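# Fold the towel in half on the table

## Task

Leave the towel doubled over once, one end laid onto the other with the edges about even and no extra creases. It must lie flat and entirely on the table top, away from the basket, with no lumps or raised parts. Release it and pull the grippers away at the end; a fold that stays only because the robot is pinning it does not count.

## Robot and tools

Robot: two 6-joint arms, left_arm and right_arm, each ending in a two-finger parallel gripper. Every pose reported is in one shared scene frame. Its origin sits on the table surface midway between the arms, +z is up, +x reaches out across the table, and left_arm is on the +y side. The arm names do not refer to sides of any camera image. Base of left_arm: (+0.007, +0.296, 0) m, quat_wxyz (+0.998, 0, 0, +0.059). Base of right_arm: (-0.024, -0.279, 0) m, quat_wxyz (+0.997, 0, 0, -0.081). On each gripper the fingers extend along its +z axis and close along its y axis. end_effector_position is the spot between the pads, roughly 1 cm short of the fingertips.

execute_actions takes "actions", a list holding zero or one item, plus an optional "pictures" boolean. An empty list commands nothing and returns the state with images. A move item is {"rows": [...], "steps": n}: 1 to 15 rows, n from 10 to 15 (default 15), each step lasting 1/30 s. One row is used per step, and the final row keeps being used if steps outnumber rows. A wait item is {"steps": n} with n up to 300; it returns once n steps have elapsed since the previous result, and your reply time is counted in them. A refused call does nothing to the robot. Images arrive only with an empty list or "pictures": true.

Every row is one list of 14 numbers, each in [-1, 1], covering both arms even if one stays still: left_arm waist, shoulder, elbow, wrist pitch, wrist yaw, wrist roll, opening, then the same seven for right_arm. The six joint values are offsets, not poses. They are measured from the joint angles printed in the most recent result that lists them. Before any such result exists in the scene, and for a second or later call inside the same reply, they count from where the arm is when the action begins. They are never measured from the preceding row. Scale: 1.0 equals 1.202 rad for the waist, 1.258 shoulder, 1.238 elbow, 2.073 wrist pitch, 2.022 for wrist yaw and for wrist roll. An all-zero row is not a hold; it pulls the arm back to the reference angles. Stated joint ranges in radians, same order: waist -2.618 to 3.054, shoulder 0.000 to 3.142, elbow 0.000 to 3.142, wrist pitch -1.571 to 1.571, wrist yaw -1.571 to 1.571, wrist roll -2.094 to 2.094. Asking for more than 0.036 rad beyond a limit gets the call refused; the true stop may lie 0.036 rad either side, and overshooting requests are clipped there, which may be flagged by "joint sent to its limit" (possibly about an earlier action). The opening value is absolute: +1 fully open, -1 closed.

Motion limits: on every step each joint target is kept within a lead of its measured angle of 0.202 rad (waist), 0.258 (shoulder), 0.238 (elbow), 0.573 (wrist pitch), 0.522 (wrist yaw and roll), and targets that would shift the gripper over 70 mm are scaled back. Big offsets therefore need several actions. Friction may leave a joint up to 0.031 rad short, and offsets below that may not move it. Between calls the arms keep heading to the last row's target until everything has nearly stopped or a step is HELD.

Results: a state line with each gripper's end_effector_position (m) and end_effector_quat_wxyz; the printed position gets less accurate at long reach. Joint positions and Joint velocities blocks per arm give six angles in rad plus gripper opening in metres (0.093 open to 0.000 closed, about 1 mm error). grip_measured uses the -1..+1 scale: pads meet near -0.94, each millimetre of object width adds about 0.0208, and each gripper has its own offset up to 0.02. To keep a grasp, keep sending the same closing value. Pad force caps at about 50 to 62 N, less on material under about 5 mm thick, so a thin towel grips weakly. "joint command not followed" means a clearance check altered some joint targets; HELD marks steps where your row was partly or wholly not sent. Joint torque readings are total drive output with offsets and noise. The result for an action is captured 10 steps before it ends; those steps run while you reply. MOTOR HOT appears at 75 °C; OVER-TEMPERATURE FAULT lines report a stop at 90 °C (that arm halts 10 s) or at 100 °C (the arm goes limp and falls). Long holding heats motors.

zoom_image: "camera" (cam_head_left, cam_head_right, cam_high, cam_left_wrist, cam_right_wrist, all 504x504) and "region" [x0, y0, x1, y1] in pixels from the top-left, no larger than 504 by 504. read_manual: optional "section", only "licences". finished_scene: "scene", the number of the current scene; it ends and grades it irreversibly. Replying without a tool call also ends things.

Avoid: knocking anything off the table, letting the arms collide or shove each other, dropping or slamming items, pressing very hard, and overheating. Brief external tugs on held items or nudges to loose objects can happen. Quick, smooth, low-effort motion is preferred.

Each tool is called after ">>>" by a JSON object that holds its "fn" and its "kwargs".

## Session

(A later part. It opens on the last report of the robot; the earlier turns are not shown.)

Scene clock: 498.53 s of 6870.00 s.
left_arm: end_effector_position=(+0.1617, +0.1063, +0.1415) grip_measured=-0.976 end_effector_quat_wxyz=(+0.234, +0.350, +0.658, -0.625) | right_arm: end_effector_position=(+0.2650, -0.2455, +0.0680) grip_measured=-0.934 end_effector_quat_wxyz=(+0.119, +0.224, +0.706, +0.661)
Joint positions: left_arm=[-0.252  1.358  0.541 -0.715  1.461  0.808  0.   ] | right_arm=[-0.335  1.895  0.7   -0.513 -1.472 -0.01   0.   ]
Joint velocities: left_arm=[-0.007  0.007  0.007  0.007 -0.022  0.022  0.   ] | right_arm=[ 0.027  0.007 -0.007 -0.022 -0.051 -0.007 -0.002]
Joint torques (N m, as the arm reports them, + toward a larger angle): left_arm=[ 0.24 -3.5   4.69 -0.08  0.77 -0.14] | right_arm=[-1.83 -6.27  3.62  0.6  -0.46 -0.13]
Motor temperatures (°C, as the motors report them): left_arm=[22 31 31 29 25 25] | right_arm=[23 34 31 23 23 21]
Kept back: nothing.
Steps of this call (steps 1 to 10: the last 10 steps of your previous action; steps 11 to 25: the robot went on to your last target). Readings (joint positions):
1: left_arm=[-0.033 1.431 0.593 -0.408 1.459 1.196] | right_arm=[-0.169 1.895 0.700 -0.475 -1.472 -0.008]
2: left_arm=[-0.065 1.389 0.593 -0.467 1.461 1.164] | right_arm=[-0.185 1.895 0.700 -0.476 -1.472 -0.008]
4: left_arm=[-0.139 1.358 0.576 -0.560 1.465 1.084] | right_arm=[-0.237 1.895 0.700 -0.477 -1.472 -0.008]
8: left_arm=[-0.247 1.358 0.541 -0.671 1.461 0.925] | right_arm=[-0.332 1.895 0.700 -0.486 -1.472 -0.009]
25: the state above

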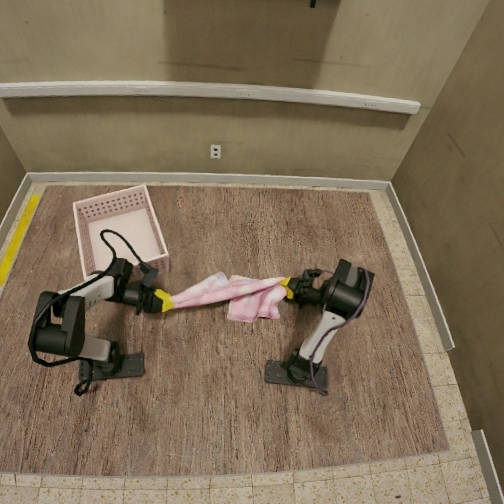

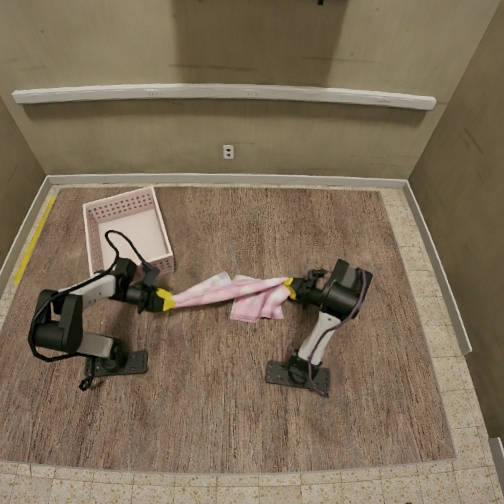

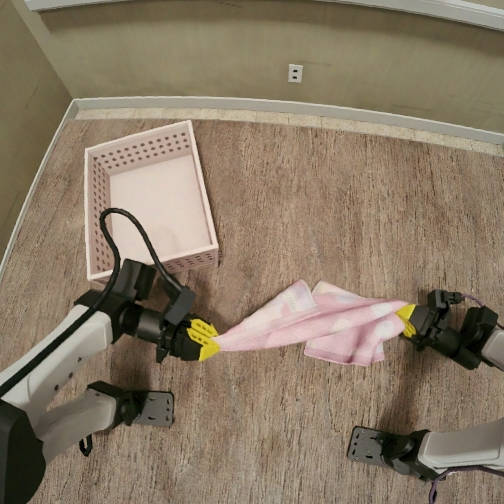

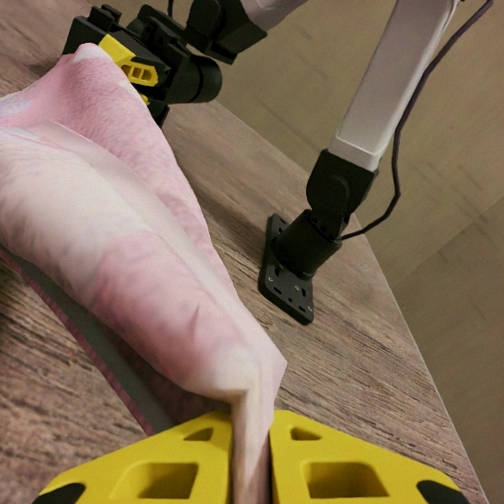

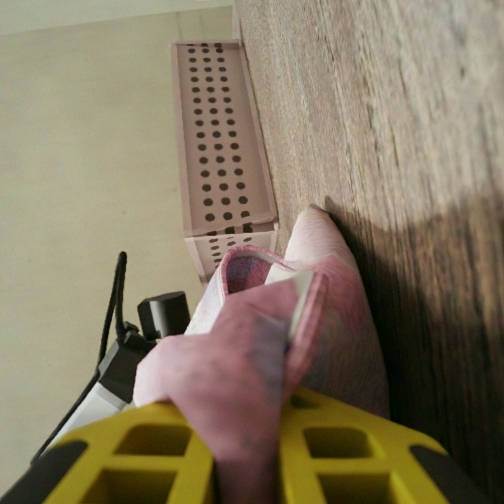

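>>> {"fn": "execute_actions", "kwargs": {"actions": [{"rows":[[-0.02,0.037,0.012,0.012,0,0.05,-1,0,0,0,0,0,0,-1],[-0.04,0.074,0.023,0.024,0,0.1,-1,0,0,0,0,0,0,-1],[-0.06,0.11,0.035,0.036,0,0.15,-1,0,0,0,0,0,0,-1],[-0.083,0.148,0.046,0.048,0,0.2,-1,0,0,0,0,0,0,-1],[-0.083,0.185,0.058,0.06,0,0.25,-1,0,0,0,0,0,0,-1],[-0.083,0.22,0.07,0.072,0,0.3,-1,0,0,0,0,0,0,-1],[-0.083,0.258,0.08,0.084,0,0.34,-1,0,0,0,0,0,0,-1],[-0.083,0.295,0.093,0.096,0,0.34,-1,0,0,0,0,0,0,-1],[-0.083,0.332,0.104,0.108,0,0.34,-1,0,0,0,0,0,0,-1],[-0.083,0.369,0.116,0.12,0,0.34,-1,0,0,0,0,0,0,-1]],"steps":15}]}}

>>> {"fn": "execute_actions", "kwargs": {"actions": [{"rows":[[0,0,0,0,0,0,-0.7,0,0,0,0,0,0,-0.7],[0,0,0,0,0,0,-0.4,0,0,0,0,0,0,-0.4],[0,0,0,0,0,0,0,0,0,0,0,0,0,-0.1],[0,0,0,0,0,0,0.5,0,0,0,0,0,0,0.2]],"steps":15}]}}

>>> {"fn": "execute_actions", "kwargs": {"actions": [{"steps":20}], "pictures": true}}

Scene clock: 499.70 s of 6870.00 s.
left_arm: end_effector_position=(+0.1631, +0.0919, +0.1255) grip_measured=-0.976 end_effector_quat_wxyz=(+0.264, +0.430, +0.608, -0.613) | right_arm: end_effector_position=(+0.2632, -0.2409, +0.0682) grip_measured=-0.934 end_effector_quat_wxyz=(+0.109, +0.224, +0.706, +0.663)
Joint positions: left_arm=[-0.327  1.495  0.574 -0.656  1.461  1.029  0.   ] | right_arm=[-0.322  1.895  0.7   -0.529 -1.471 -0.01   0.   ]
Joint velocities: left_arm=[-0.491  1.365  0.369  0.564 -0.066  1.824  0.   ] | right_arm=[-0.002 -0.007  0.002 -0.051 -0.066 -0.037  0.   ]
Joint torques (N m, as the arm reports them, + toward a larger angle): left_arm=[ 0.63 -3.22  7.37  0.26  0.75 -0.12] | right_arm=[-0.85 -6.25  3.6   0.3  -0.46 -0.14]
Motor temperatures (°C, as the motors report them): left_arm=[22 31 31 29 25 25] | right_arm=[23 34 31 23 23 21]
Steps of this call (steps 1 to 30: the robot went on to your last target; steps 31 to 35: the first 5 steps of this action). Readings (joint positions):
31: left_arm=[-0.256 1.362 0.541 -0.710 1.461 0.823] | right_arm=[-0.333 1.895 0.700 -0.517 -1.472 -0.010]
32: left_arm=[-0.267 1.379 0.543 -0.699 1.461 0.857] | right_arm=[-0.328 1.895 0.700 -0.523 -1.472 -0.010]
34: left_arm=[-0.307 1.449 0.562 -0.672 1.461 0.962] | right_arm=[-0.322 1.895 0.700 -0.529 -1.472 -0.010]
35: the state above

Scene clock: 500.20 s of 6870.00 s.
left_arm: end_effector_position=(+0.1911, +0.0802, +0.0769) grip_measured=+0.291 end_effector_quat_wxyz=(+0.352, +0.534, +0.520, -0.567) | right_arm: end_effector_position=(+0.2631, -0.2410, +0.0674) grip_measured=+0.148 end_effector_quat_wxyz=(+0.108, +0.224, +0.708, +0.661)
Joint positions: left_arm=[-0.351  1.817  0.659 -0.499  1.46   1.441  0.059] | right_arm=[-0.322  1.895  0.7   -0.529 -1.466 -0.01   0.052]
Joint velocities: left_arm=[-0.017 -0.002 -0.012 -0.037  0.037 -0.022  0.413] | right_arm=[-0.027  0.017  0.002 -0.007 -0.051  0.051  0.102]
Joint torques (N m, as the arm reports them, + toward a larger angle): left_arm=[-0.05 -6.2   4.71  0.15  0.71 -0.13] | right_arm=[ 0.19 -6.24  3.6   0.14 -0.48 -0.13]
Motor temperatures (°C, as the motors report them): left_arm=[22 31 31 29 25 25] | right_arm=[23 34 31 23 23 21]
Steps of this call (steps 1 to 10: the last 10 steps of your previous action; steps 11 to 15: the first 5 steps of this action, its rows measured from where the robot was after step 10). Readings (joint positions):
10: left_arm=[-0.351 1.817 0.659 -0.500 1.460 1.439] | right_arm=[-0.322 1.895 0.700 -0.529 -1.468 -0.010]
11: left_arm=[-0.351 1.817 0.659 -0.499 1.460 1.441] | right_arm=[-0.322 1.895 0.700 -0.529 -1.466 -0.010]
12: left_arm=[-0.351 1.817 0.659 -0.499 1.460 1.441] | right_arm=[-0.322 1.895 0.700 -0.529 -1.466 -0.010]
14: left_arm=[-0.351 1.817 0.659 -0.499 1.460 1.441] | right_arm=[-0.322 1.895 0.700 -0.529 -1.466 -0.010]
15: the state above

Scene clock: 500.87 s of 6870.00 s.
left_arm: end_effector_position=(+0.1911, +0.0802, +0.0769) grip_measured=+0.498 end_effector_quat_wxyz=(+0.352, +0.534, +0.520, -0.567) | right_arm: end_effector_position=(+0.2631, -0.2410, +0.0674) grip_measured=+0.197 end_effector_quat_wxyz=(+0.108, +0.224, +0.708, +0.661)
Joint positions: left_arm=[-0.351  1.817  0.659 -0.499  1.46   1.441  0.069] | right_arm=[-0.322  1.895  0.7   -0.529 -1.466 -0.01   0.055]
Joint velocities: left_arm=[-0.002  0.007 -0.007  0.022  0.007 -0.007  0.   ] | right_arm=[-0.002 -0.022 -0.002  0.037  0.037  0.007  0.002]
Joint torques (N m, as the arm reports them, + toward a larger angle): left_arm=[ 0.06 -6.38  4.68  0.17  0.71 -0.13] | right_arm=[ 0.16 -6.26  3.61  0.14 -0.47 -0.14]
Motor temperatures (°C, as the motors report them): left_arm=[22 31 31 29 25 25] | right_arm=[23 34 31 23 23 21]
Kept back: nothing.
Steps of this call (steps 1 to 10: the last 10 steps of your previous action; steps 11 to 15: the robot went on to your last target; steps 16 to 20: nothing new was sent). Readings (joint positions):
1: left_arm=[-0.351 1.817 0.659 -0.499 1.460 1.441] | right_arm=[-0.322 1.895 0.700 -0.529 -1.466 -0.010]
2: left_arm=[-0.351 1.817 0.659 -0.499 1.460 1.441] | right_arm=[-0.322 1.895 0.700 -0.529 -1.466 -0.010]
4: left_arm=[-0.351 1.817 0.659 -0.499 1.460 1.441] | right_arm=[-0.322 1.895 0.700 -0.529 -1.466 -0.010]
8: left_arm=[-0.351 1.817 0.659 -0.499 1.460 1.441] | right_arm=[-0.322 1.895 0.700 -0.529 -1.466 -0.010]
20: the state above
All arms were judged still, so your last target was given up. Only a new action makes them travel on or press farther. Fingers that are still opening or closing keep moving.

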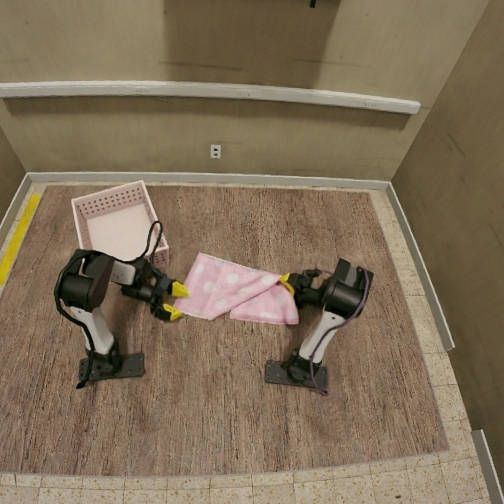

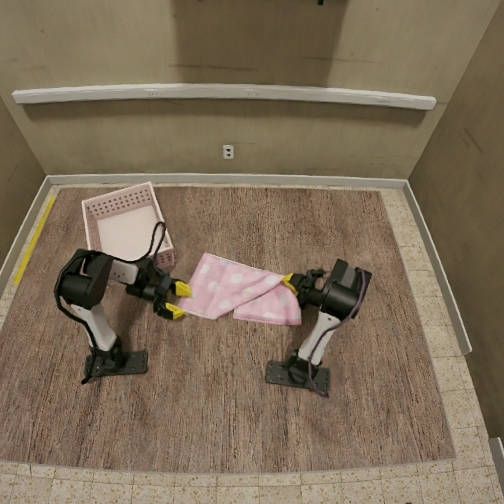

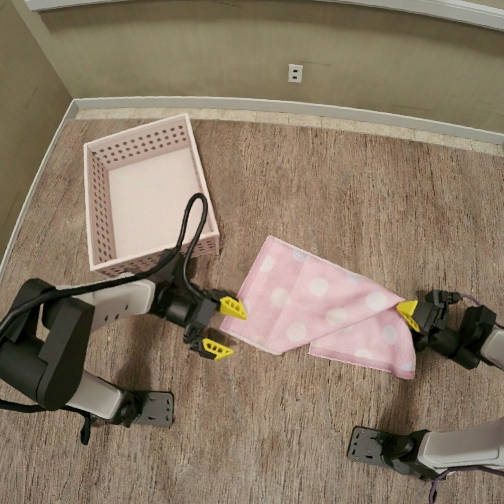

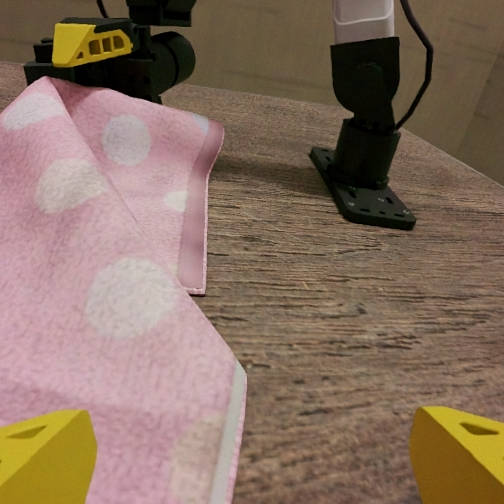

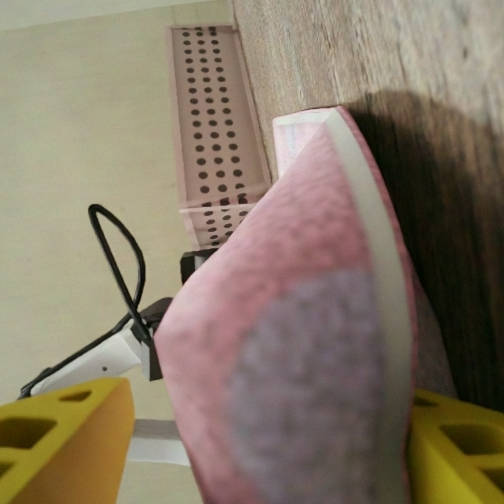

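>>> {"fn": "execute_actions", "kwargs": {"actions": [{"rows":[[0,-0.03,0.08,-0.04,0,-0.1,0.5,-0.05,0,0,0,0,0,0.2],[0,-0.06,0.16,-0.08,0,-0.2,0.5,-0.1,0,0,0,0,0,0.2],[0,-0.09,0.24,-0.12,0,-0.3,0.5,-0.15,0,0,0,0,0,0.2],[-0.05,-0.12,0.32,-0.16,-0.05,-0.4,0.5,-0.2,0,0,0,0,0,0.2],[-0.1,-0.141,0.4,-0.2,-0.12,-0.5,0.5,-0.25,0,0,0,0,0,0.2],[-0.15,-0.141,0.48,-0.25,-0.2,-0.6,0.5,-0.28,0,0,0,0,0,0.2],[-0.2,-0.141,0.553,-0.3,-0.3,-0.7,0.5,-0.28,0,0,0,0,0,0.2],[-0.25,-0.141,0.553,-0.34,-0.4,-0.8,0.5,-0.28,-0.03,0.1,-0.05,0,0,0.2],[-0.3,-0.141,0.553,-0.374,-0.5,-0.9,0.5,-0.28,-0.06,0.2,-0.1,0,0,0.2],[-0.35,-0.141,0.553,-0.374,-0.6,-1,0.5,-0.28,-0.1,0.3,-0.15,0,0,0.2],[-0.4,-0.141,0.553,-0.374,-0.722,-1,0.5,-0.28,-0.14,0.4,-0.22,0,0,0.2],[-0.425,-0.141,0.553,-0.374,-0.722,-1,0.5,-0.28,-0.18,0.5,-0.3,0,0,0.2]],"steps":15}]}}

>>> {"fn": "execute_actions", "kwargs": {"actions": [{"steps":40}], "pictures": true}}

Scene clock: 505.20 s of 6870.00 s.
left_arm: end_effector_position=(+0.2282, +0.0664, +0.1202) grip_measured=+0.498 end_effector_quat_wxyz=(+0.260, +0.478, +0.599, -0.587) | right_arm: end_effector_position=(+0.2652, -0.2940, +0.0674) grip_measured=+0.197 end_effector_quat_wxyz=(+0.168, +0.288, +0.684, +0.648)
Joint positions: left_arm=[-0.375  1.757  0.882 -0.688  1.395  1.081  0.069] | right_arm=[-0.506  1.895  0.7   -0.53  -1.466 -0.01   0.055]
Joint velocities: left_arm=[-0.686 -0.862  2.068 -1.223 -1.209 -2.659  0.001] | right_arm=[-1.839 -0.002 -0.012 -0.007 -0.081  0.022 -0.   ]
Joint torques (N m, as the arm reports them, + toward a larger angle): left_arm=[ -4.33 -11.35   8.31   0.21   1.    -0.01] | right_arm=[-0.33 -6.22  3.56  0.14 -0.46 -0.13]
Motor temperatures (°C, as the motors report them): left_arm=[22 31 31 29 25 25] | right_arm=[23 34 31 23 23 21]
Steps of this call (steps 1 to 90: nothing new was sent; then 1.17 s passed at rest; steps 91 to 95: the first 5 steps of this action). Readings (joint positions):
91: left_arm=[-0.351 1.816 0.671 -0.517 1.457 1.409] | right_arm=[-0.328 1.895 0.700 -0.529 -1.466 -0.010]
92: left_arm=[-0.351 1.813 0.704 -0.560 1.453 1.343] | right_arm=[-0.350 1.895 0.700 -0.530 -1.466 -0.010]
94: left_arm=[-0.357 1.784 0.812 -0.643 1.434 1.175] | right_arm=[-0.444 1.895 0.700 -0.530 -1.466 -0.010]
95: the state above

Scene clock: 506.53 s of 6870.00 s.
left_arm: end_effector_position=(+0.2206, +0.0948, +0.1240) grip_measured=+0.499 end_effector_quat_wxyz=(+0.006, +0.087, +0.996, -0.012) | right_arm: end_effector_position=(+0.3041, -0.3889, +0.2596) grip_measured=+0.197 end_effector_quat_wxyz=(+0.300, +0.270, +0.691, +0.599)
Joint positions: left_arm=[-0.866  1.63   1.348 -1.263  0.012 -0.575  0.069] | right_arm=[-0.666  1.661  1.317 -1.143 -1.468 -0.008  0.055]
Joint velocities: left_arm=[ 0.007 -0.002  0.002  0.007  0.051  0.022 -0.   ] | right_arm=[ 0.002 -0.007 -0.017 -0.066 -0.081 -0.007  0.001]
Joint torques (N m, as the arm reports them, + toward a larger angle): left_arm=[ 0.42 -6.15  6.89  0.32 -0.05 -0.16] | right_arm=[ 0.74 -6.02  6.32  0.45 -0.45 -0.16]
Motor temperatures (°C, as the motors report them): left_arm=[22 31 31 29 25 25] | right_arm=[23 34 31 23 23 21]
Kept back: nothing.
Steps of this call (steps 1 to 10: the last 10 steps of your previous action; steps 11 to 40: the robot went on to your last target). Readings (joint positions):
1: left_arm=[-0.411 1.726 0.962 -0.746 1.332 0.981] | right_arm=[-0.568 1.895 0.700 -0.529 -1.466 -0.010]
2: left_arm=[-0.462 1.700 1.050 -0.809 1.244 0.880] | right_arm=[-0.620 1.895 0.700 -0.528 -1.466 -0.010]
4: left_arm=[-0.589 1.668 1.226 -0.938 1.046 0.678] | right_arm=[-0.665 1.893 0.758 -0.600 -1.455 -0.008]
8: left_arm=[-0.839 1.626 1.348 -1.089 0.674 0.278] | right_arm=[-0.666 1.792 0.983 -0.792 -1.449 -0.008]
40: the state above

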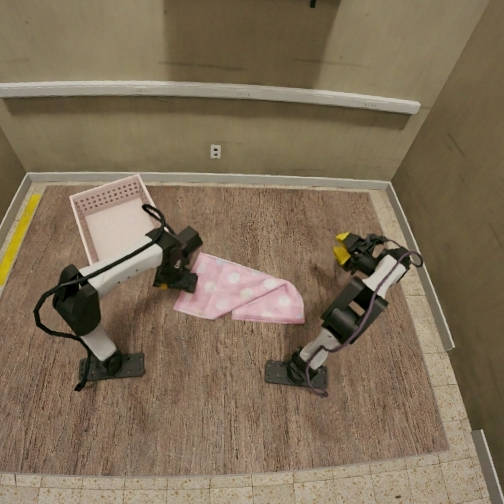

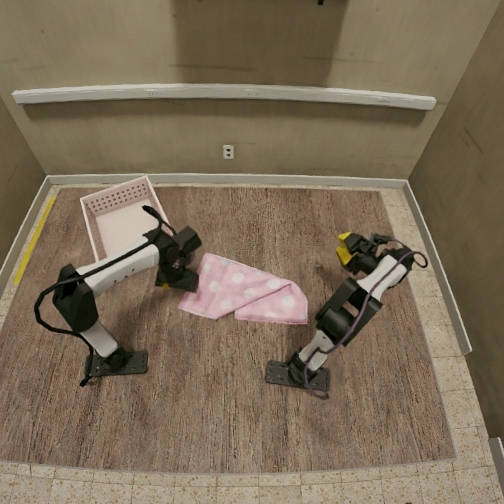

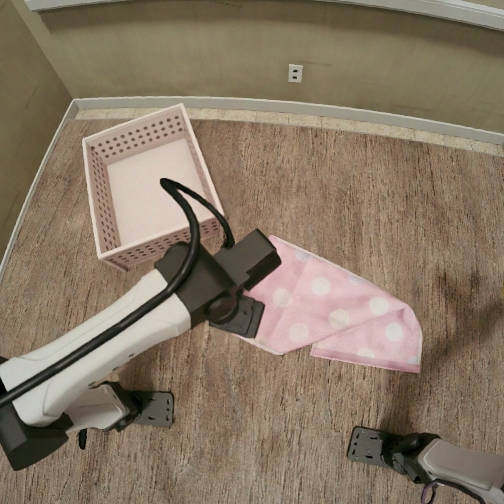

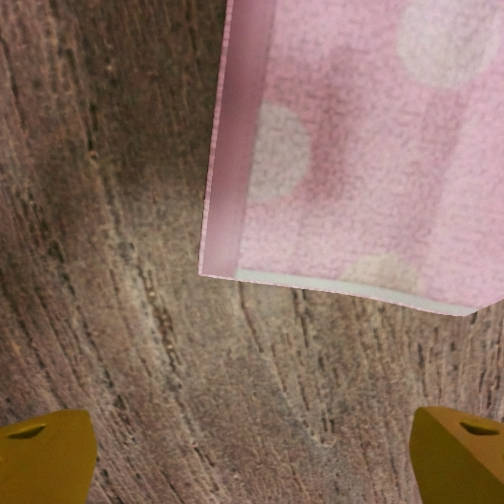

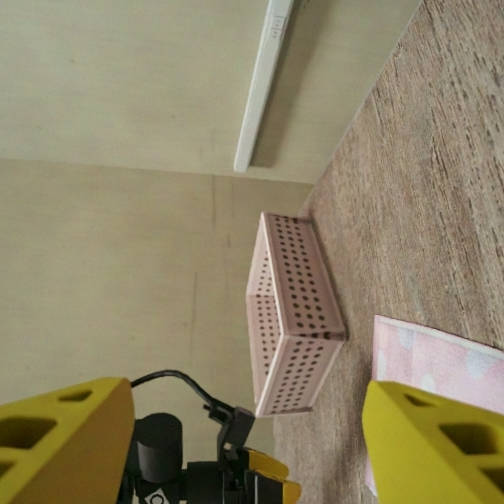

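>>> {"fn": "execute_actions", "kwargs": {"actions": [{"rows":[[0.03,0.02,-0.04,0.04,0,-0.1,0.5,0.15,0,0.05,0.05,0.15,0,0.6],[0.03,0.04,-0.08,0.08,0,-0.2,0.5,0.3,0,0.1,0.1,0.3,0,1],[0.03,0.06,-0.12,0.12,0,-0.307,0.5,0.45,0.05,0.15,0.15,0.45,0,1],[0.03,0.08,-0.15,0.15,0,-0.307,0.5,0.6,0.1,0.2,0.2,0.6,0,1],[0.03,0.09,-0.165,0.17,0,-0.307,0.5,0.75,0.15,0.25,0.245,0.726,0,1],[0.03,0.09,-0.165,0.17,0,-0.307,0.5,0.9,0.2,0.3,0.245,0.726,0,1],[0.03,0.09,-0.165,0.17,0,-0.307,0.5,1,0.25,0.3,0.245,0.726,0,1]],"steps":15}]}}

>>> {"fn": "execute_actions", "kwargs": {"actions": [{"steps":35}], "pictures": true}}

Scene clock: 509.03 s of 6870.00 s.
left_arm: end_effector_position=(+0.2318, +0.0956, +0.0842) grip_measured=+0.499 end_effector_quat_wxyz=(+0.008, -0.101, +0.995, -0.017) | right_arm: end_effector_position=(+0.3629, -0.3524, +0.2266) grip_measured=+0.990 end_effector_quat_wxyz=(+0.284, +0.153, +0.838, +0.441)
Joint positions: left_arm=[-0.839  1.668  1.229 -1.096  0.012 -0.923  0.069] | right_arm=[-0.41   1.724  1.475 -0.979 -1.072 -0.006  0.093]
Joint velocities: left_arm=[ 0.11   0.706 -0.999  1.267 -0.037 -1.839  0.   ] | right_arm=[ 1.521  0.872  1.341  1.531  1.824 -0.095  0.01 ]
Joint torques (N m, as the arm reports them, + toward a larger angle): left_arm=[ 0.37 -4.77  5.05  0.42  0.01 -0.1 ] | right_arm=[-0.97 -5.75  6.97  0.91 -0.28 -0.14]
Motor temperatures (°C, as the motors report them): left_arm=[22 31 31 29 25 25] | right_arm=[23 34 31 23 23 21]
Steps of this call (steps 1 to 15: the robot went on to your last target; steps 16 to 70: nothing new was sent; steps 71 to 75: the first 5 steps of this action). Readings (joint positions):
71: left_arm=[-0.863 1.630 1.342 -1.253 0.012 -0.608] | right_arm=[-0.646 1.661 1.323 -1.135 -1.421 -0.007]
72: left_arm=[-0.857 1.631 1.327 -1.226 0.012 -0.674] | right_arm=[-0.598 1.662 1.344 -1.110 -1.323 -0.006]
74: left_arm=[-0.843 1.647 1.264 -1.140 0.012 -0.855] | right_arm=[-0.468 1.696 1.428 -1.030 -1.140 -0.006]
75: the state above

Scene clock: 510.20 s of 6870.00 s.
left_arm: end_effector_position=(+0.2411, +0.0887, +0.0400) grip_measured=+0.499 end_effector_quat_wxyz=(+0.006, -0.234, +0.972, -0.019) | right_arm: end_effector_position=(+0.4546, -0.0920, +0.1258) grip_measured=+0.996 end_effector_quat_wxyz=(+0.280, -0.181, +0.941, +0.057)
Joint positions: left_arm=[-0.835  1.756  1.148 -0.925  0.012 -1.19   0.069] | right_arm=[ 0.532  1.999  1.659 -0.651 -0.012 -0.007  0.093]
Joint velocities: left_arm=[ 0.002  0.007 -0.007 -0.051  0.051  0.022  0.   ] | right_arm=[ 0.012 -0.027 -0.007 -0.095  0.051 -0.022  0.   ]
Joint torques (N m, as the arm reports them, + toward a larger angle): left_arm=[ 0.58 -8.85  6.48  0.56 -0.01 -0.17] | right_arm=[  0.46 -12.29   9.22   1.82   0.17  -0.08]
Motor temperatures (°C, as the motors report them): left_arm=[22 31 31 29 25 25] | right_arm=[23 34 31 23 23 21]
Kept back: nothing.
Steps of this call (steps 1 to 10: the last 10 steps of your previous action; steps 11 to 35: the robot went on to your last target). Readings (joint positions):
1: left_arm=[-0.836 1.694 1.200 -1.060 0.012 -0.977] | right_arm=[-0.358 1.759 1.524 -0.934 -1.008 -0.006]
2: left_arm=[-0.835 1.721 1.177 -1.034 0.012 -1.020] | right_arm=[-0.310 1.798 1.568 -0.891 -0.947 -0.006]
4: left_arm=[-0.835 1.753 1.152 -1.000 0.012 -1.082] | right_arm=[-0.213 1.874 1.629 -0.808 -0.797 -0.006]
8: left_arm=[-0.835 1.756 1.148 -0.957 0.012 -1.147] | right_arm=[0.038 1.981 1.659 -0.695 -0.393 -0.006]
35: the state above

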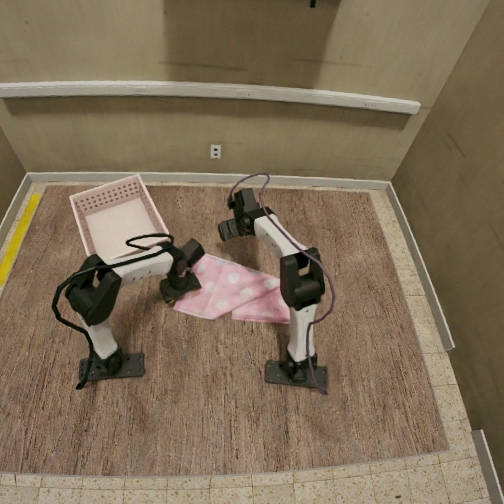

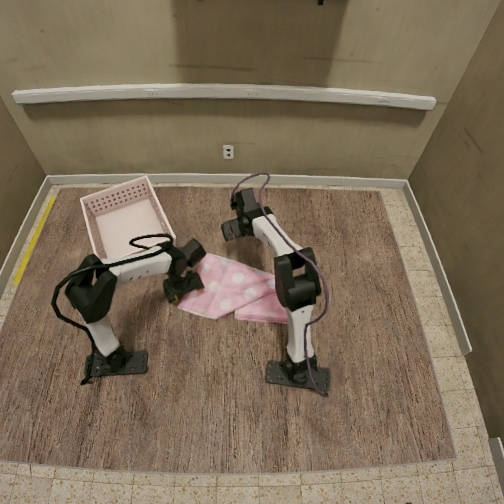

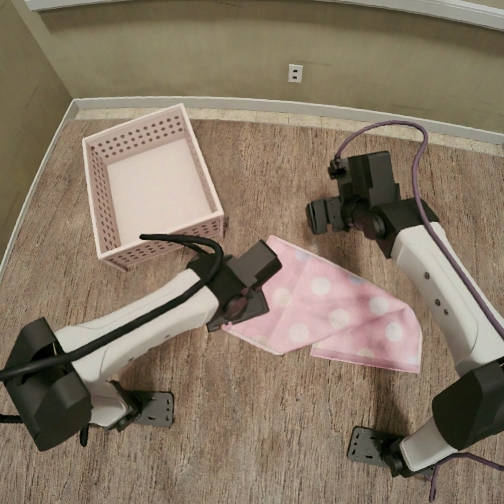

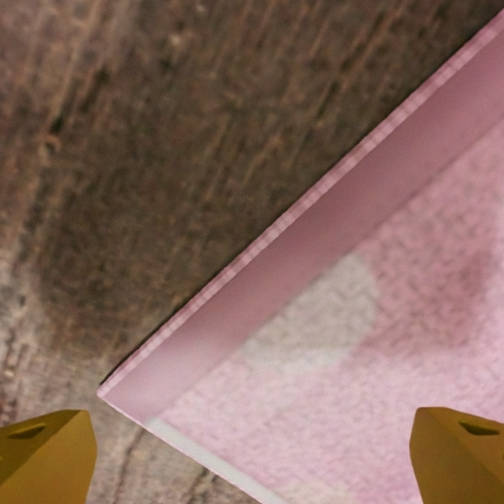

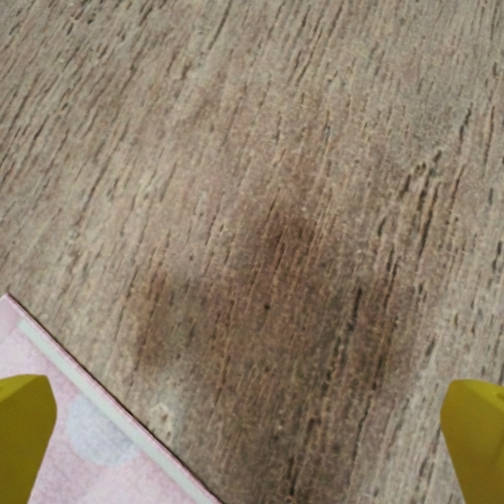

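>>> {"fn": "execute_actions", "kwargs": {"actions": [{"rows":[[0,0.01,-0.02,0.02,0,0,0.65,0.04,0,0.01,0.01,0,0,1],[0,0.02,-0.04,0.039,0,0,0.65,0.08,0.02,0.01,0.02,0,0,1],[0,0.03,-0.06,0.039,0,0,0.65,0.12,0.04,0.01,0.03,0,0,1],[0,0.04,-0.08,0.039,0,0,0.65,0.16,0.07,0.01,0.04,0,0,1],[0,0.05,-0.09,0.039,0,0,0.65,0.195,0.1,0.01,0.05,0,0,1],[0,0.06,-0.097,0.039,0,0,0.65,0.195,0.13,0.01,0.05,0,0,1]],"steps":15}]}}

>>> {"fn": "execute_actions", "kwargs": {"actions": [{"steps":15}], "pictures": true}}

Scene clock: 511.67 s of 6870.00 s.
left_arm: end_effector_position=(+0.2379, +0.0915, +0.0256) grip_measured=+0.648 end_effector_quat_wxyz=(+0.004, -0.234, +0.972, -0.017) | right_arm: end_effector_position=(+0.4411, -0.0434, +0.1151) grip_measured=+0.996 end_effector_quat_wxyz=(+0.281, -0.226, +0.930, +0.066)
Joint positions: left_arm=[-0.835  1.767  1.1   -0.871  0.012 -1.19   0.076] | right_arm=[ 0.632  2.031  1.659 -0.614 -0.    -0.007  0.093]
Joint velocities: left_arm=[ 0.002  0.286 -0.501  0.125 -0.022 -0.051  0.   ] | right_arm=[ 1.106  0.481 -0.002  0.374  0.022 -0.022 -0.001]
Joint torques (N m, as the arm reports them, + toward a larger angle): left_arm=[ 0.05 -5.02  4.09  0.39 -0.01 -0.1 ] | right_arm=[ 2.04 -7.76  7.78  1.44  0.   -0.08]
Motor temperatures (°C, as the motors report them): left_arm=[22 32 31 29 25 25] | right_arm=[23 35 32 23 23 21]
Steps of this call (steps 1 to 15: the robot went on to your last target; steps 16 to 39: nothing new was sent; steps 40 to 44: the first 5 steps of this action). Readings (joint positions):
40: left_arm=[-0.835 1.756 1.148 -0.923 0.012 -1.190] | right_arm=[0.536 1.999 1.659 -0.651 -0.010 -0.007]
41: left_arm=[-0.835 1.756 1.143 -0.910 0.012 -1.190] | right_arm=[0.546 2.001 1.659 -0.649 -0.007 -0.007]
43: left_arm=[-0.835 1.760 1.117 -0.880 0.012 -1.190] | right_arm=[0.596 2.015 1.659 -0.629 -0.000 -0.007]
44: the state above

Scene clock: 512.17 s of 6870.00 s.
left_arm: end_effector_position=(+0.2299, +0.0975, +0.0082) grip_measured=+0.649 end_effector_quat_wxyz=(-0.010, -0.235, +0.972, -0.001) | right_arm: end_effector_position=(+0.4069, +0.0224, +0.0437) grip_measured=+0.997 end_effector_quat_wxyz=(+0.224, -0.295, +0.926, +0.078)
Joint positions: left_arm=[-0.835  1.798  1.062 -0.844  0.017 -1.192  0.076] | right_arm=[ 0.768  2.184  1.659 -0.568 -0.018 -0.007  0.093]
Joint velocities: left_arm=[-0.002 -0.002 -0.002 -0.051 -0.081 -0.051 -0.   ] | right_arm=[-0.007 -0.032 -0.002 -0.051 -0.007 -0.022  0.   ]
Joint torques (N m, as the arm reports them, + toward a larger angle): left_arm=[-0.03 -5.23  3.58  0.33 -0.04 -0.08] | right_arm=[  0.04 -13.14   7.67   1.69   0.12  -0.08]
Motor temperatures (°C, as the motors report them): left_arm=[22 32 31 29 25 25] | right_arm=[23 35 32 23 23 21]
Kept back: nothing.
Steps of this call (steps 1 to 10: the last 10 steps of your previous action; steps 11 to 15: the robot went on to your last target). Readings (joint positions):
1: left_arm=[-0.835 1.780 1.082 -0.867 0.012 -1.190] | right_arm=[0.671 2.053 1.659 -0.600 -0.000 -0.007]
2: left_arm=[-0.835 1.795 1.067 -0.866 0.012 -1.190] | right_arm=[0.709 2.080 1.659 -0.584 -0.001 -0.007]
4: left_arm=[-0.835 1.797 1.062 -0.847 0.017 -1.192] | right_arm=[0.768 2.136 1.659 -0.571 -0.009 -0.007]
8: left_arm=[-0.835 1.798 1.062 -0.844 0.017 -1.192] | right_arm=[0.796 2.189 1.659 -0.576 -0.018 -0.007]
15: the state above

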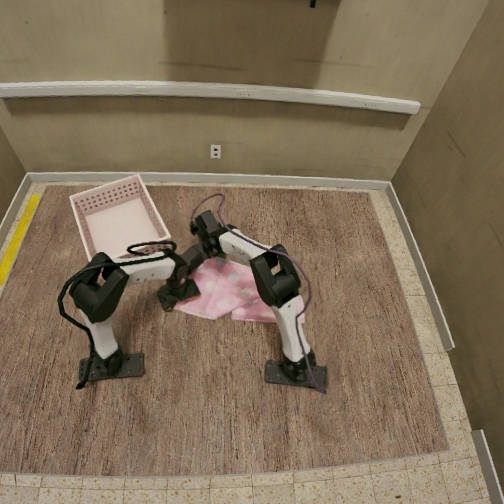

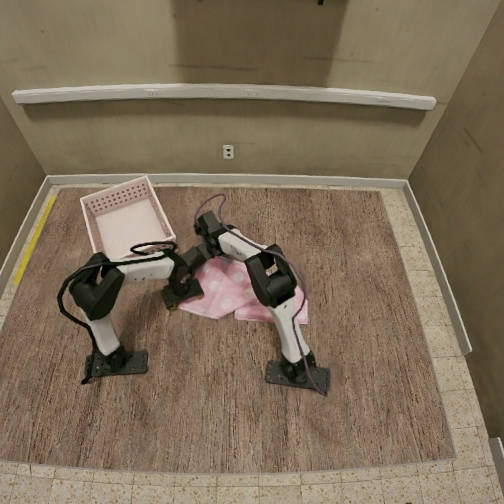

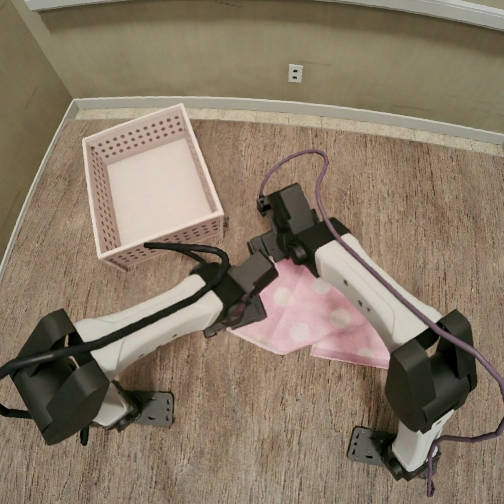

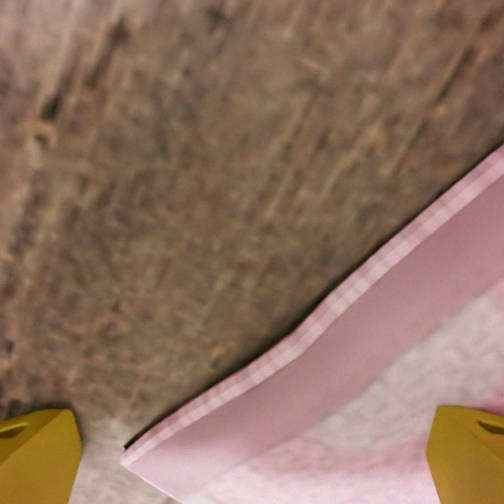

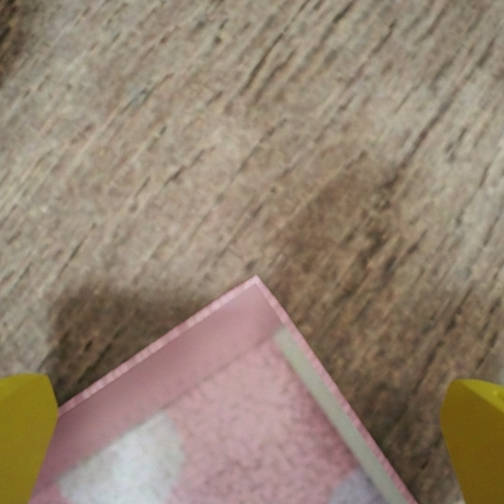

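>>> {"fn": "execute_actions", "kwargs": {"actions": [{"rows":[[0,0.04,-0.04,0,0,0,0.5,0,0,0,0,0,0,1],[0,0.04,-0.04,0,0,0,0.3,0,0,0,0,0,0,1],[0,0.04,-0.04,0,0,0,0.1,0,0,0,0,0,0,1],[0,0.04,-0.04,0,0,0,-0.1,0,0,0,0,0,0,1],[0,0.04,-0.04,0,0,0,-0.3,0,0,0,0,0,0,1],[0,0.04,-0.04,0,0,0,-0.5,0,0,0,0,0,0,1],[0,0.04,-0.04,0,0,0,-0.65,0,0,-0.01,0.02,0,0,1],[0,0.04,-0.04,0,0,0,-0.8,0,0.01,-0.025,0.04,0,0,1],[0,0.04,-0.04,0,0,0,-0.9,0,0.02,-0.04,0.055,0,0,1],[0,0.04,-0.04,0,0,0,-1,0,0.03,-0.054,0.055,0,0,1]],"steps":15}]}}

>>> {"fn": "execute_actions", "kwargs": {"actions": [{"steps":15}], "pictures": true}}

Scene clock: 513.17 s of 6870.00 s.
left_arm: end_effector_position=(+0.2340, +0.0915, +0.0075) grip_measured=-0.195 end_effector_quat_wxyz=(-0.006, -0.235, +0.972, -0.015) | right_arm: end_effector_position=(+0.4069, +0.0224, +0.0437) grip_measured=+0.997 end_effector_quat_wxyz=(+0.224, -0.295, +0.926, +0.078)
Joint positions: left_arm=[-0.835  1.801  1.062 -0.814  0.028 -1.192  0.036] | right_arm=[ 0.768  2.184  1.659 -0.568 -0.018 -0.007  0.093]
Joint velocities: left_arm=[-0.017  0.017 -0.002  0.095  0.081  0.022 -0.212] | right_arm=[ 0.002  0.002  0.012  0.022  0.007  0.051 -0.   ]
Joint torques (N m, as the arm reports them, + toward a larger angle): left_arm=[ 0.06 -4.33  2.24 -0.11 -0.17 -0.12] | right_arm=[  0.16 -11.49   6.74   1.46   0.06  -0.08]
Motor temperatures (°C, as the motors report them): left_arm=[22 32 31 29 25 25] | right_arm=[23 36 32 23 23 21]
Steps of this call (steps 1 to 15: the robot went on to your last target; steps 16 to 25: nothing new was sent; steps 26 to 30: the first 5 steps of this action). Readings (joint positions):
26: left_arm=[-0.835 1.798 1.062 -0.842 0.018 -1.192] | right_arm=[0.768 2.184 1.659 -0.568 -0.018 -0.007]
27: left_arm=[-0.835 1.798 1.062 -0.835 0.021 -1.192] | right_arm=[0.768 2.184 1.659 -0.568 -0.018 -0.007]
29: left_arm=[-0.835 1.801 1.062 -0.820 0.026 -1.192] | right_arm=[0.768 2.184 1.659 -0.568 -0.018 -0.007]
30: the state above

Scene clock: 513.67 s of 6870.00 s.
left_arm: end_effector_position=(+0.2364, +0.0883, +0.0076) grip_measured=-0.964 end_effector_quat_wxyz=(-0.004, -0.235, +0.972, -0.023) | right_arm: end_effector_position=(+0.4083, +0.0236, +0.0174) grip_measured=+0.997 end_effector_quat_wxyz=(+0.226, -0.294, +0.925, +0.080)
Joint positions: left_arm=[-0.835  1.801  1.062 -0.798  0.033 -1.192  0.   ] | right_arm=[ 0.768  2.221  1.608 -0.474 -0.019 -0.006  0.093]
Joint velocities: left_arm=[-0.002 -0.002 -0.002 -0.007 -0.007 -0.022  0.   ] | right_arm=[-0.002  0.007 -0.022  0.037 -0.081  0.022  0.001]
Joint torques (N m, as the arm reports them, + toward a larger angle): left_arm=[ 0.05 -4.27  2.31 -0.03 -0.16 -0.11] | right_arm=[  0.15 -11.57   5.5    1.69   0.08  -0.09]
Motor temperatures (°C, as the motors report them): left_arm=[22 32 31 29 25 25] | right_arm=[23 36 32 23 23 21]
Kept back: nothing.
Steps of this call (steps 1 to 10: the last 10 steps of your previous action; steps 11 to 15: the robot went on to your last target). Readings (joint positions):
1: left_arm=[-0.835 1.801 1.062 -0.810 0.029 -1.192] | right_arm=[0.768 2.184 1.659 -0.568 -0.018 -0.007]
2: left_arm=[-0.835 1.801 1.062 -0.806 0.030 -1.192] | right_arm=[0.768 2.184 1.659 -0.566 -0.018 -0.007]
4: left_arm=[-0.835 1.801 1.062 -0.800 0.032 -1.192] | right_arm=[0.768 2.184 1.650 -0.539 -0.018 -0.007]
8: left_arm=[-0.835 1.801 1.062 -0.798 0.033 -1.192] | right_arm=[0.768 2.202 1.621 -0.493 -0.018 -0.007]
15: the state above

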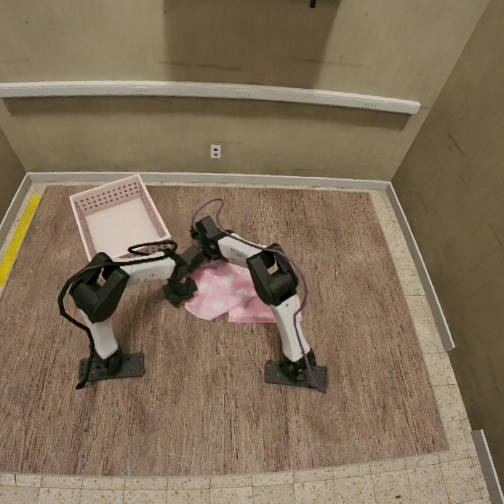

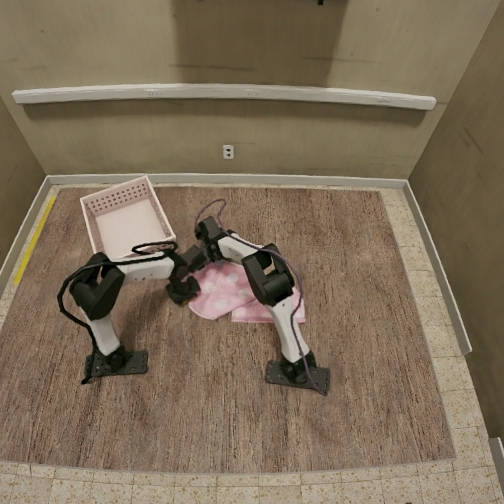

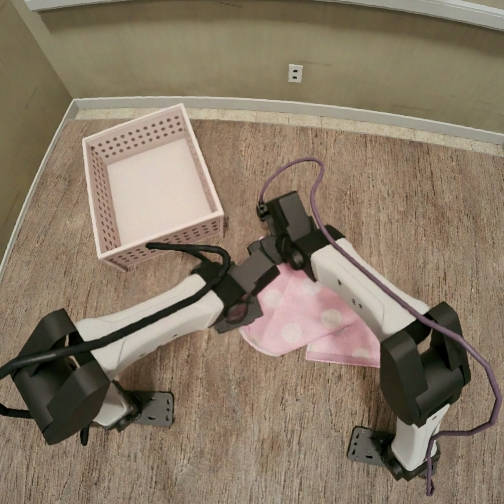

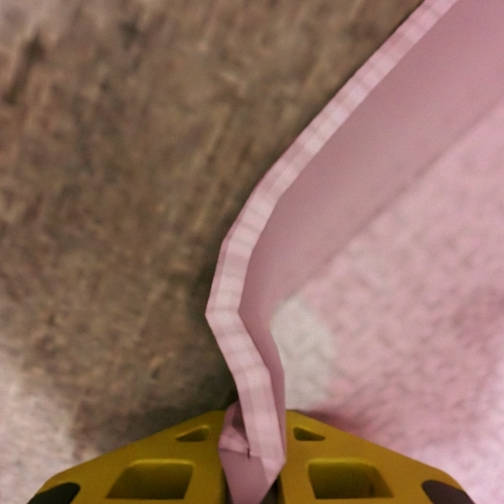

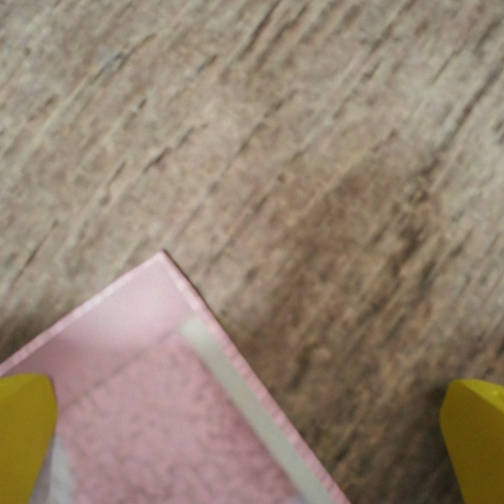

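>>> {"fn": "execute_actions", "kwargs": {"actions": [{"rows":[[0,0,0,0,0,0,-1,0.04,-0.02,0,0,0,0,0.7],[0,0,0,0,0,0,-1,0.04,-0.02,0,0,0,0,0.45],[0,0,0,0,0,0,-1,0.04,-0.02,0,0,0,0,0.45],[0,0,0,0,0,0,-1,0.04,-0.02,0,0,0,0,0.45],[0,0,0,0,0,0,-1,0.04,-0.02,0,0,0,0,0.45],[0,0,0,0,0,0,-1,0.04,0,-0.01,0,0,0,0.45],[0,0,0,0,0,0,-1,0.04,0.02,-0.025,-0.01,0,0,0.45],[0,0,0,0,0,0,-1,0.04,0.04,-0.04,-0.02,0,0,0.45]],"steps":15}]}}

>>> {"fn": "execute_actions", "kwargs": {"actions": [{"steps":12}], "pictures": true}}

Scene clock: 514.50 s of 6870.00 s.
left_arm: end_effector_position=(+0.2371, +0.0872, +0.0086) grip_measured=-0.964 end_effector_quat_wxyz=(-0.003, -0.235, +0.972, -0.027) | right_arm: end_effector_position=(+0.4087, +0.0239, +0.0176) grip_measured=+0.455 end_effector_quat_wxyz=(+0.227, -0.294, +0.925, +0.080)
Joint positions: left_arm=[-0.835  1.798  1.062 -0.794  0.035 -1.192  0.   ] | right_arm=[ 0.768  2.221  1.608 -0.472 -0.019 -0.006  0.067]
Joint velocities: left_arm=[-0.017 -0.002  0.022  0.022 -0.037  0.007  0.   ] | right_arm=[ 0.007  0.002 -0.007  0.022 -0.022  0.007 -0.004]
Joint torques (N m, as the arm reports them, + toward a larger angle): left_arm=[ 0.05 -7.56  6.6   0.4   0.   -0.11] | right_arm=[  0.15 -11.61   6.6    1.48   0.06  -0.07]
Motor temperatures (°C, as the motors report them): left_arm=[22 32 31 29 25 25] | right_arm=[23 36 32 24 23 21]
Kept back: nothing.
A step of this action was HELD (marked below), so the last 10 steps of it were dropped. An arm can still carry out its HELD step.
Steps of this call (steps 1 to 15: the robot went on to your last target; steps 16 to 20: nothing new was sent; steps 21 to 25: the first 5 steps of this action). Readings (joint positions):
21: left_arm=[-0.835 1.799 1.062 -0.795 0.035 -1.192] | right_arm=[0.768 2.221 1.608 -0.472 -0.019 -0.006] HELD
22: left_arm=[-0.835 1.798 1.062 -0.794 0.035 -1.192] | right_arm=[0.768 2.221 1.608 -0.472 -0.019 -0.006] HELD
23: left_arm=[-0.835 1.798 1.062 -0.794 0.035 -1.192] | right_arm=[0.768 2.221 1.608 -0.472 -0.019 -0.006] HELD
24: left_arm=[-0.835 1.798 1.062 -0.794 0.035 -1.192] | right_arm=[0.768 2.221 1.608 -0.472 -0.019 -0.006] HELD
25: the state above HELD
joint command not followed: on one or more control steps a check withheld the commanded joint targets of the right arm, and it was not sent them on those steps. On the call's last step the targets were still withheld.
cause: the commanded joint targets would bring a part of the robot too close to another arm (this arm's wrist (the part past joint 4) and the other arm's wrist (the part past joint 4)); next, command targets that bring no part of the robot closer to that arm.

Scene clock: 514.90 s of 6870.00 s.
left_arm: end_effector_position=(+0.2371, +0.0872, +0.0086) grip_measured=-0.964 end_effector_quat_wxyz=(-0.003, -0.235, +0.972, -0.027) | right_arm: end_effector_position=(+0.4087, +0.0239, +0.0176) grip_measured=+0.453 end_effector_quat_wxyz=(+0.227, -0.294, +0.925, +0.080)
Joint positions: left_arm=[-0.835  1.798  1.062 -0.794  0.035 -1.192  0.   ] | right_arm=[ 0.768  2.221  1.608 -0.472 -0.019 -0.006  0.067]
Joint velocities: left_arm=[-0.012 -0.012 -0.007 -0.007  0.037 -0.081  0.   ] | right_arm=[ 0.012 -0.002 -0.017  0.051  0.007 -0.007 -0.   ]
Joint torques (N m, as the arm reports them, + toward a larger angle): left_arm=[ 0.   -7.74  6.62  0.39  0.   -0.11] | right_arm=[  0.18 -11.63   6.6    1.48   0.06  -0.07]
Motor temperatures (°C, as the motors report them): left_arm=[22 32 31 29 25 25] | right_arm=[23 37 32 24 23 21]
Kept back: nothing.
Steps of this call (steps 1 to 12: nothing new was sent). Readings (joint positions):
1: left_arm=[-0.835 1.798 1.062 -0.794 0.035 -1.192] | right_arm=[0.768 2.221 1.608 -0.472 -0.019 -0.006]
2: left_arm=[-0.835 1.798 1.062 -0.794 0.035 -1.192] | right_arm=[0.768 2.221 1.608 -0.472 -0.019 -0.006]
4: left_arm=[-0.835 1.798 1.062 -0.794 0.035 -1.192] | right_arm=[0.768 2.221 1.608 -0.472 -0.019 -0.006]
8: left_arm=[-0.835 1.798 1.062 -0.794 0.035 -1.192] | right_arm=[0.768 2.221 1.608 -0.472 -0.019 -0.006]
12: the state above

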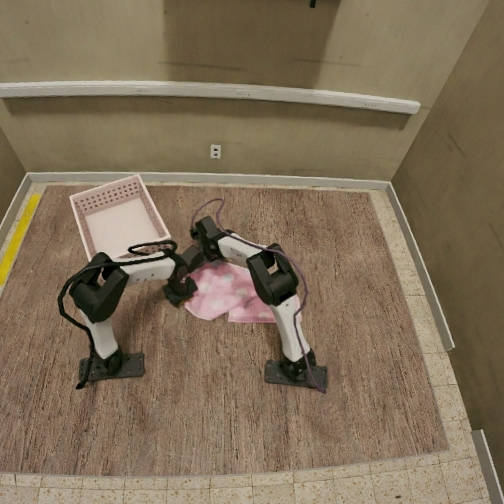

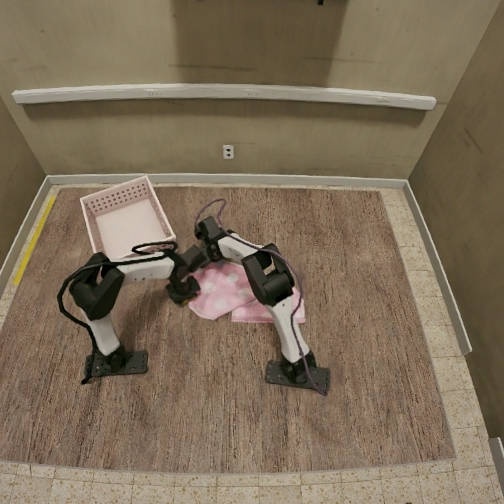

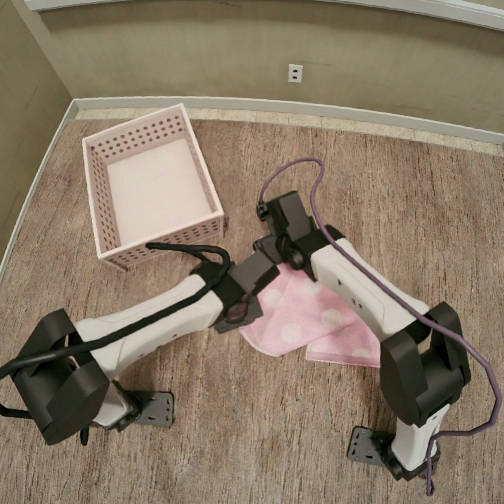

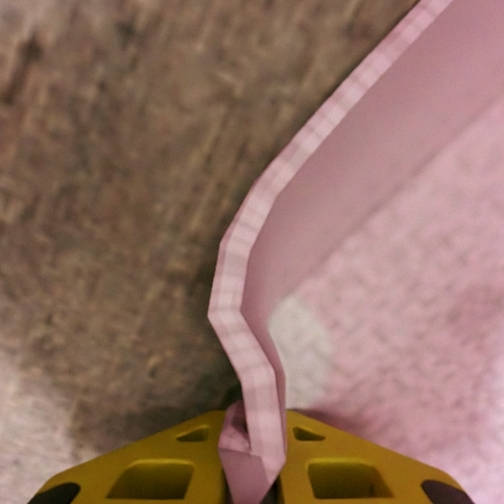

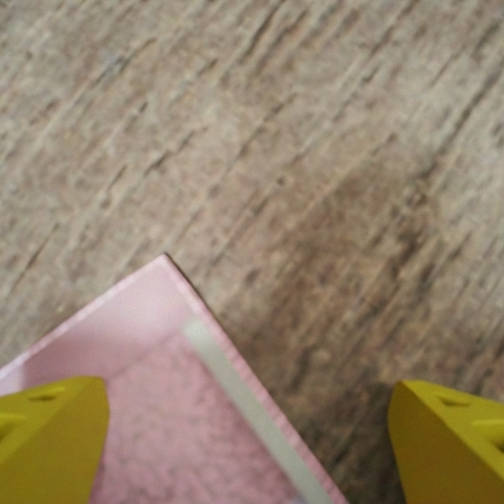

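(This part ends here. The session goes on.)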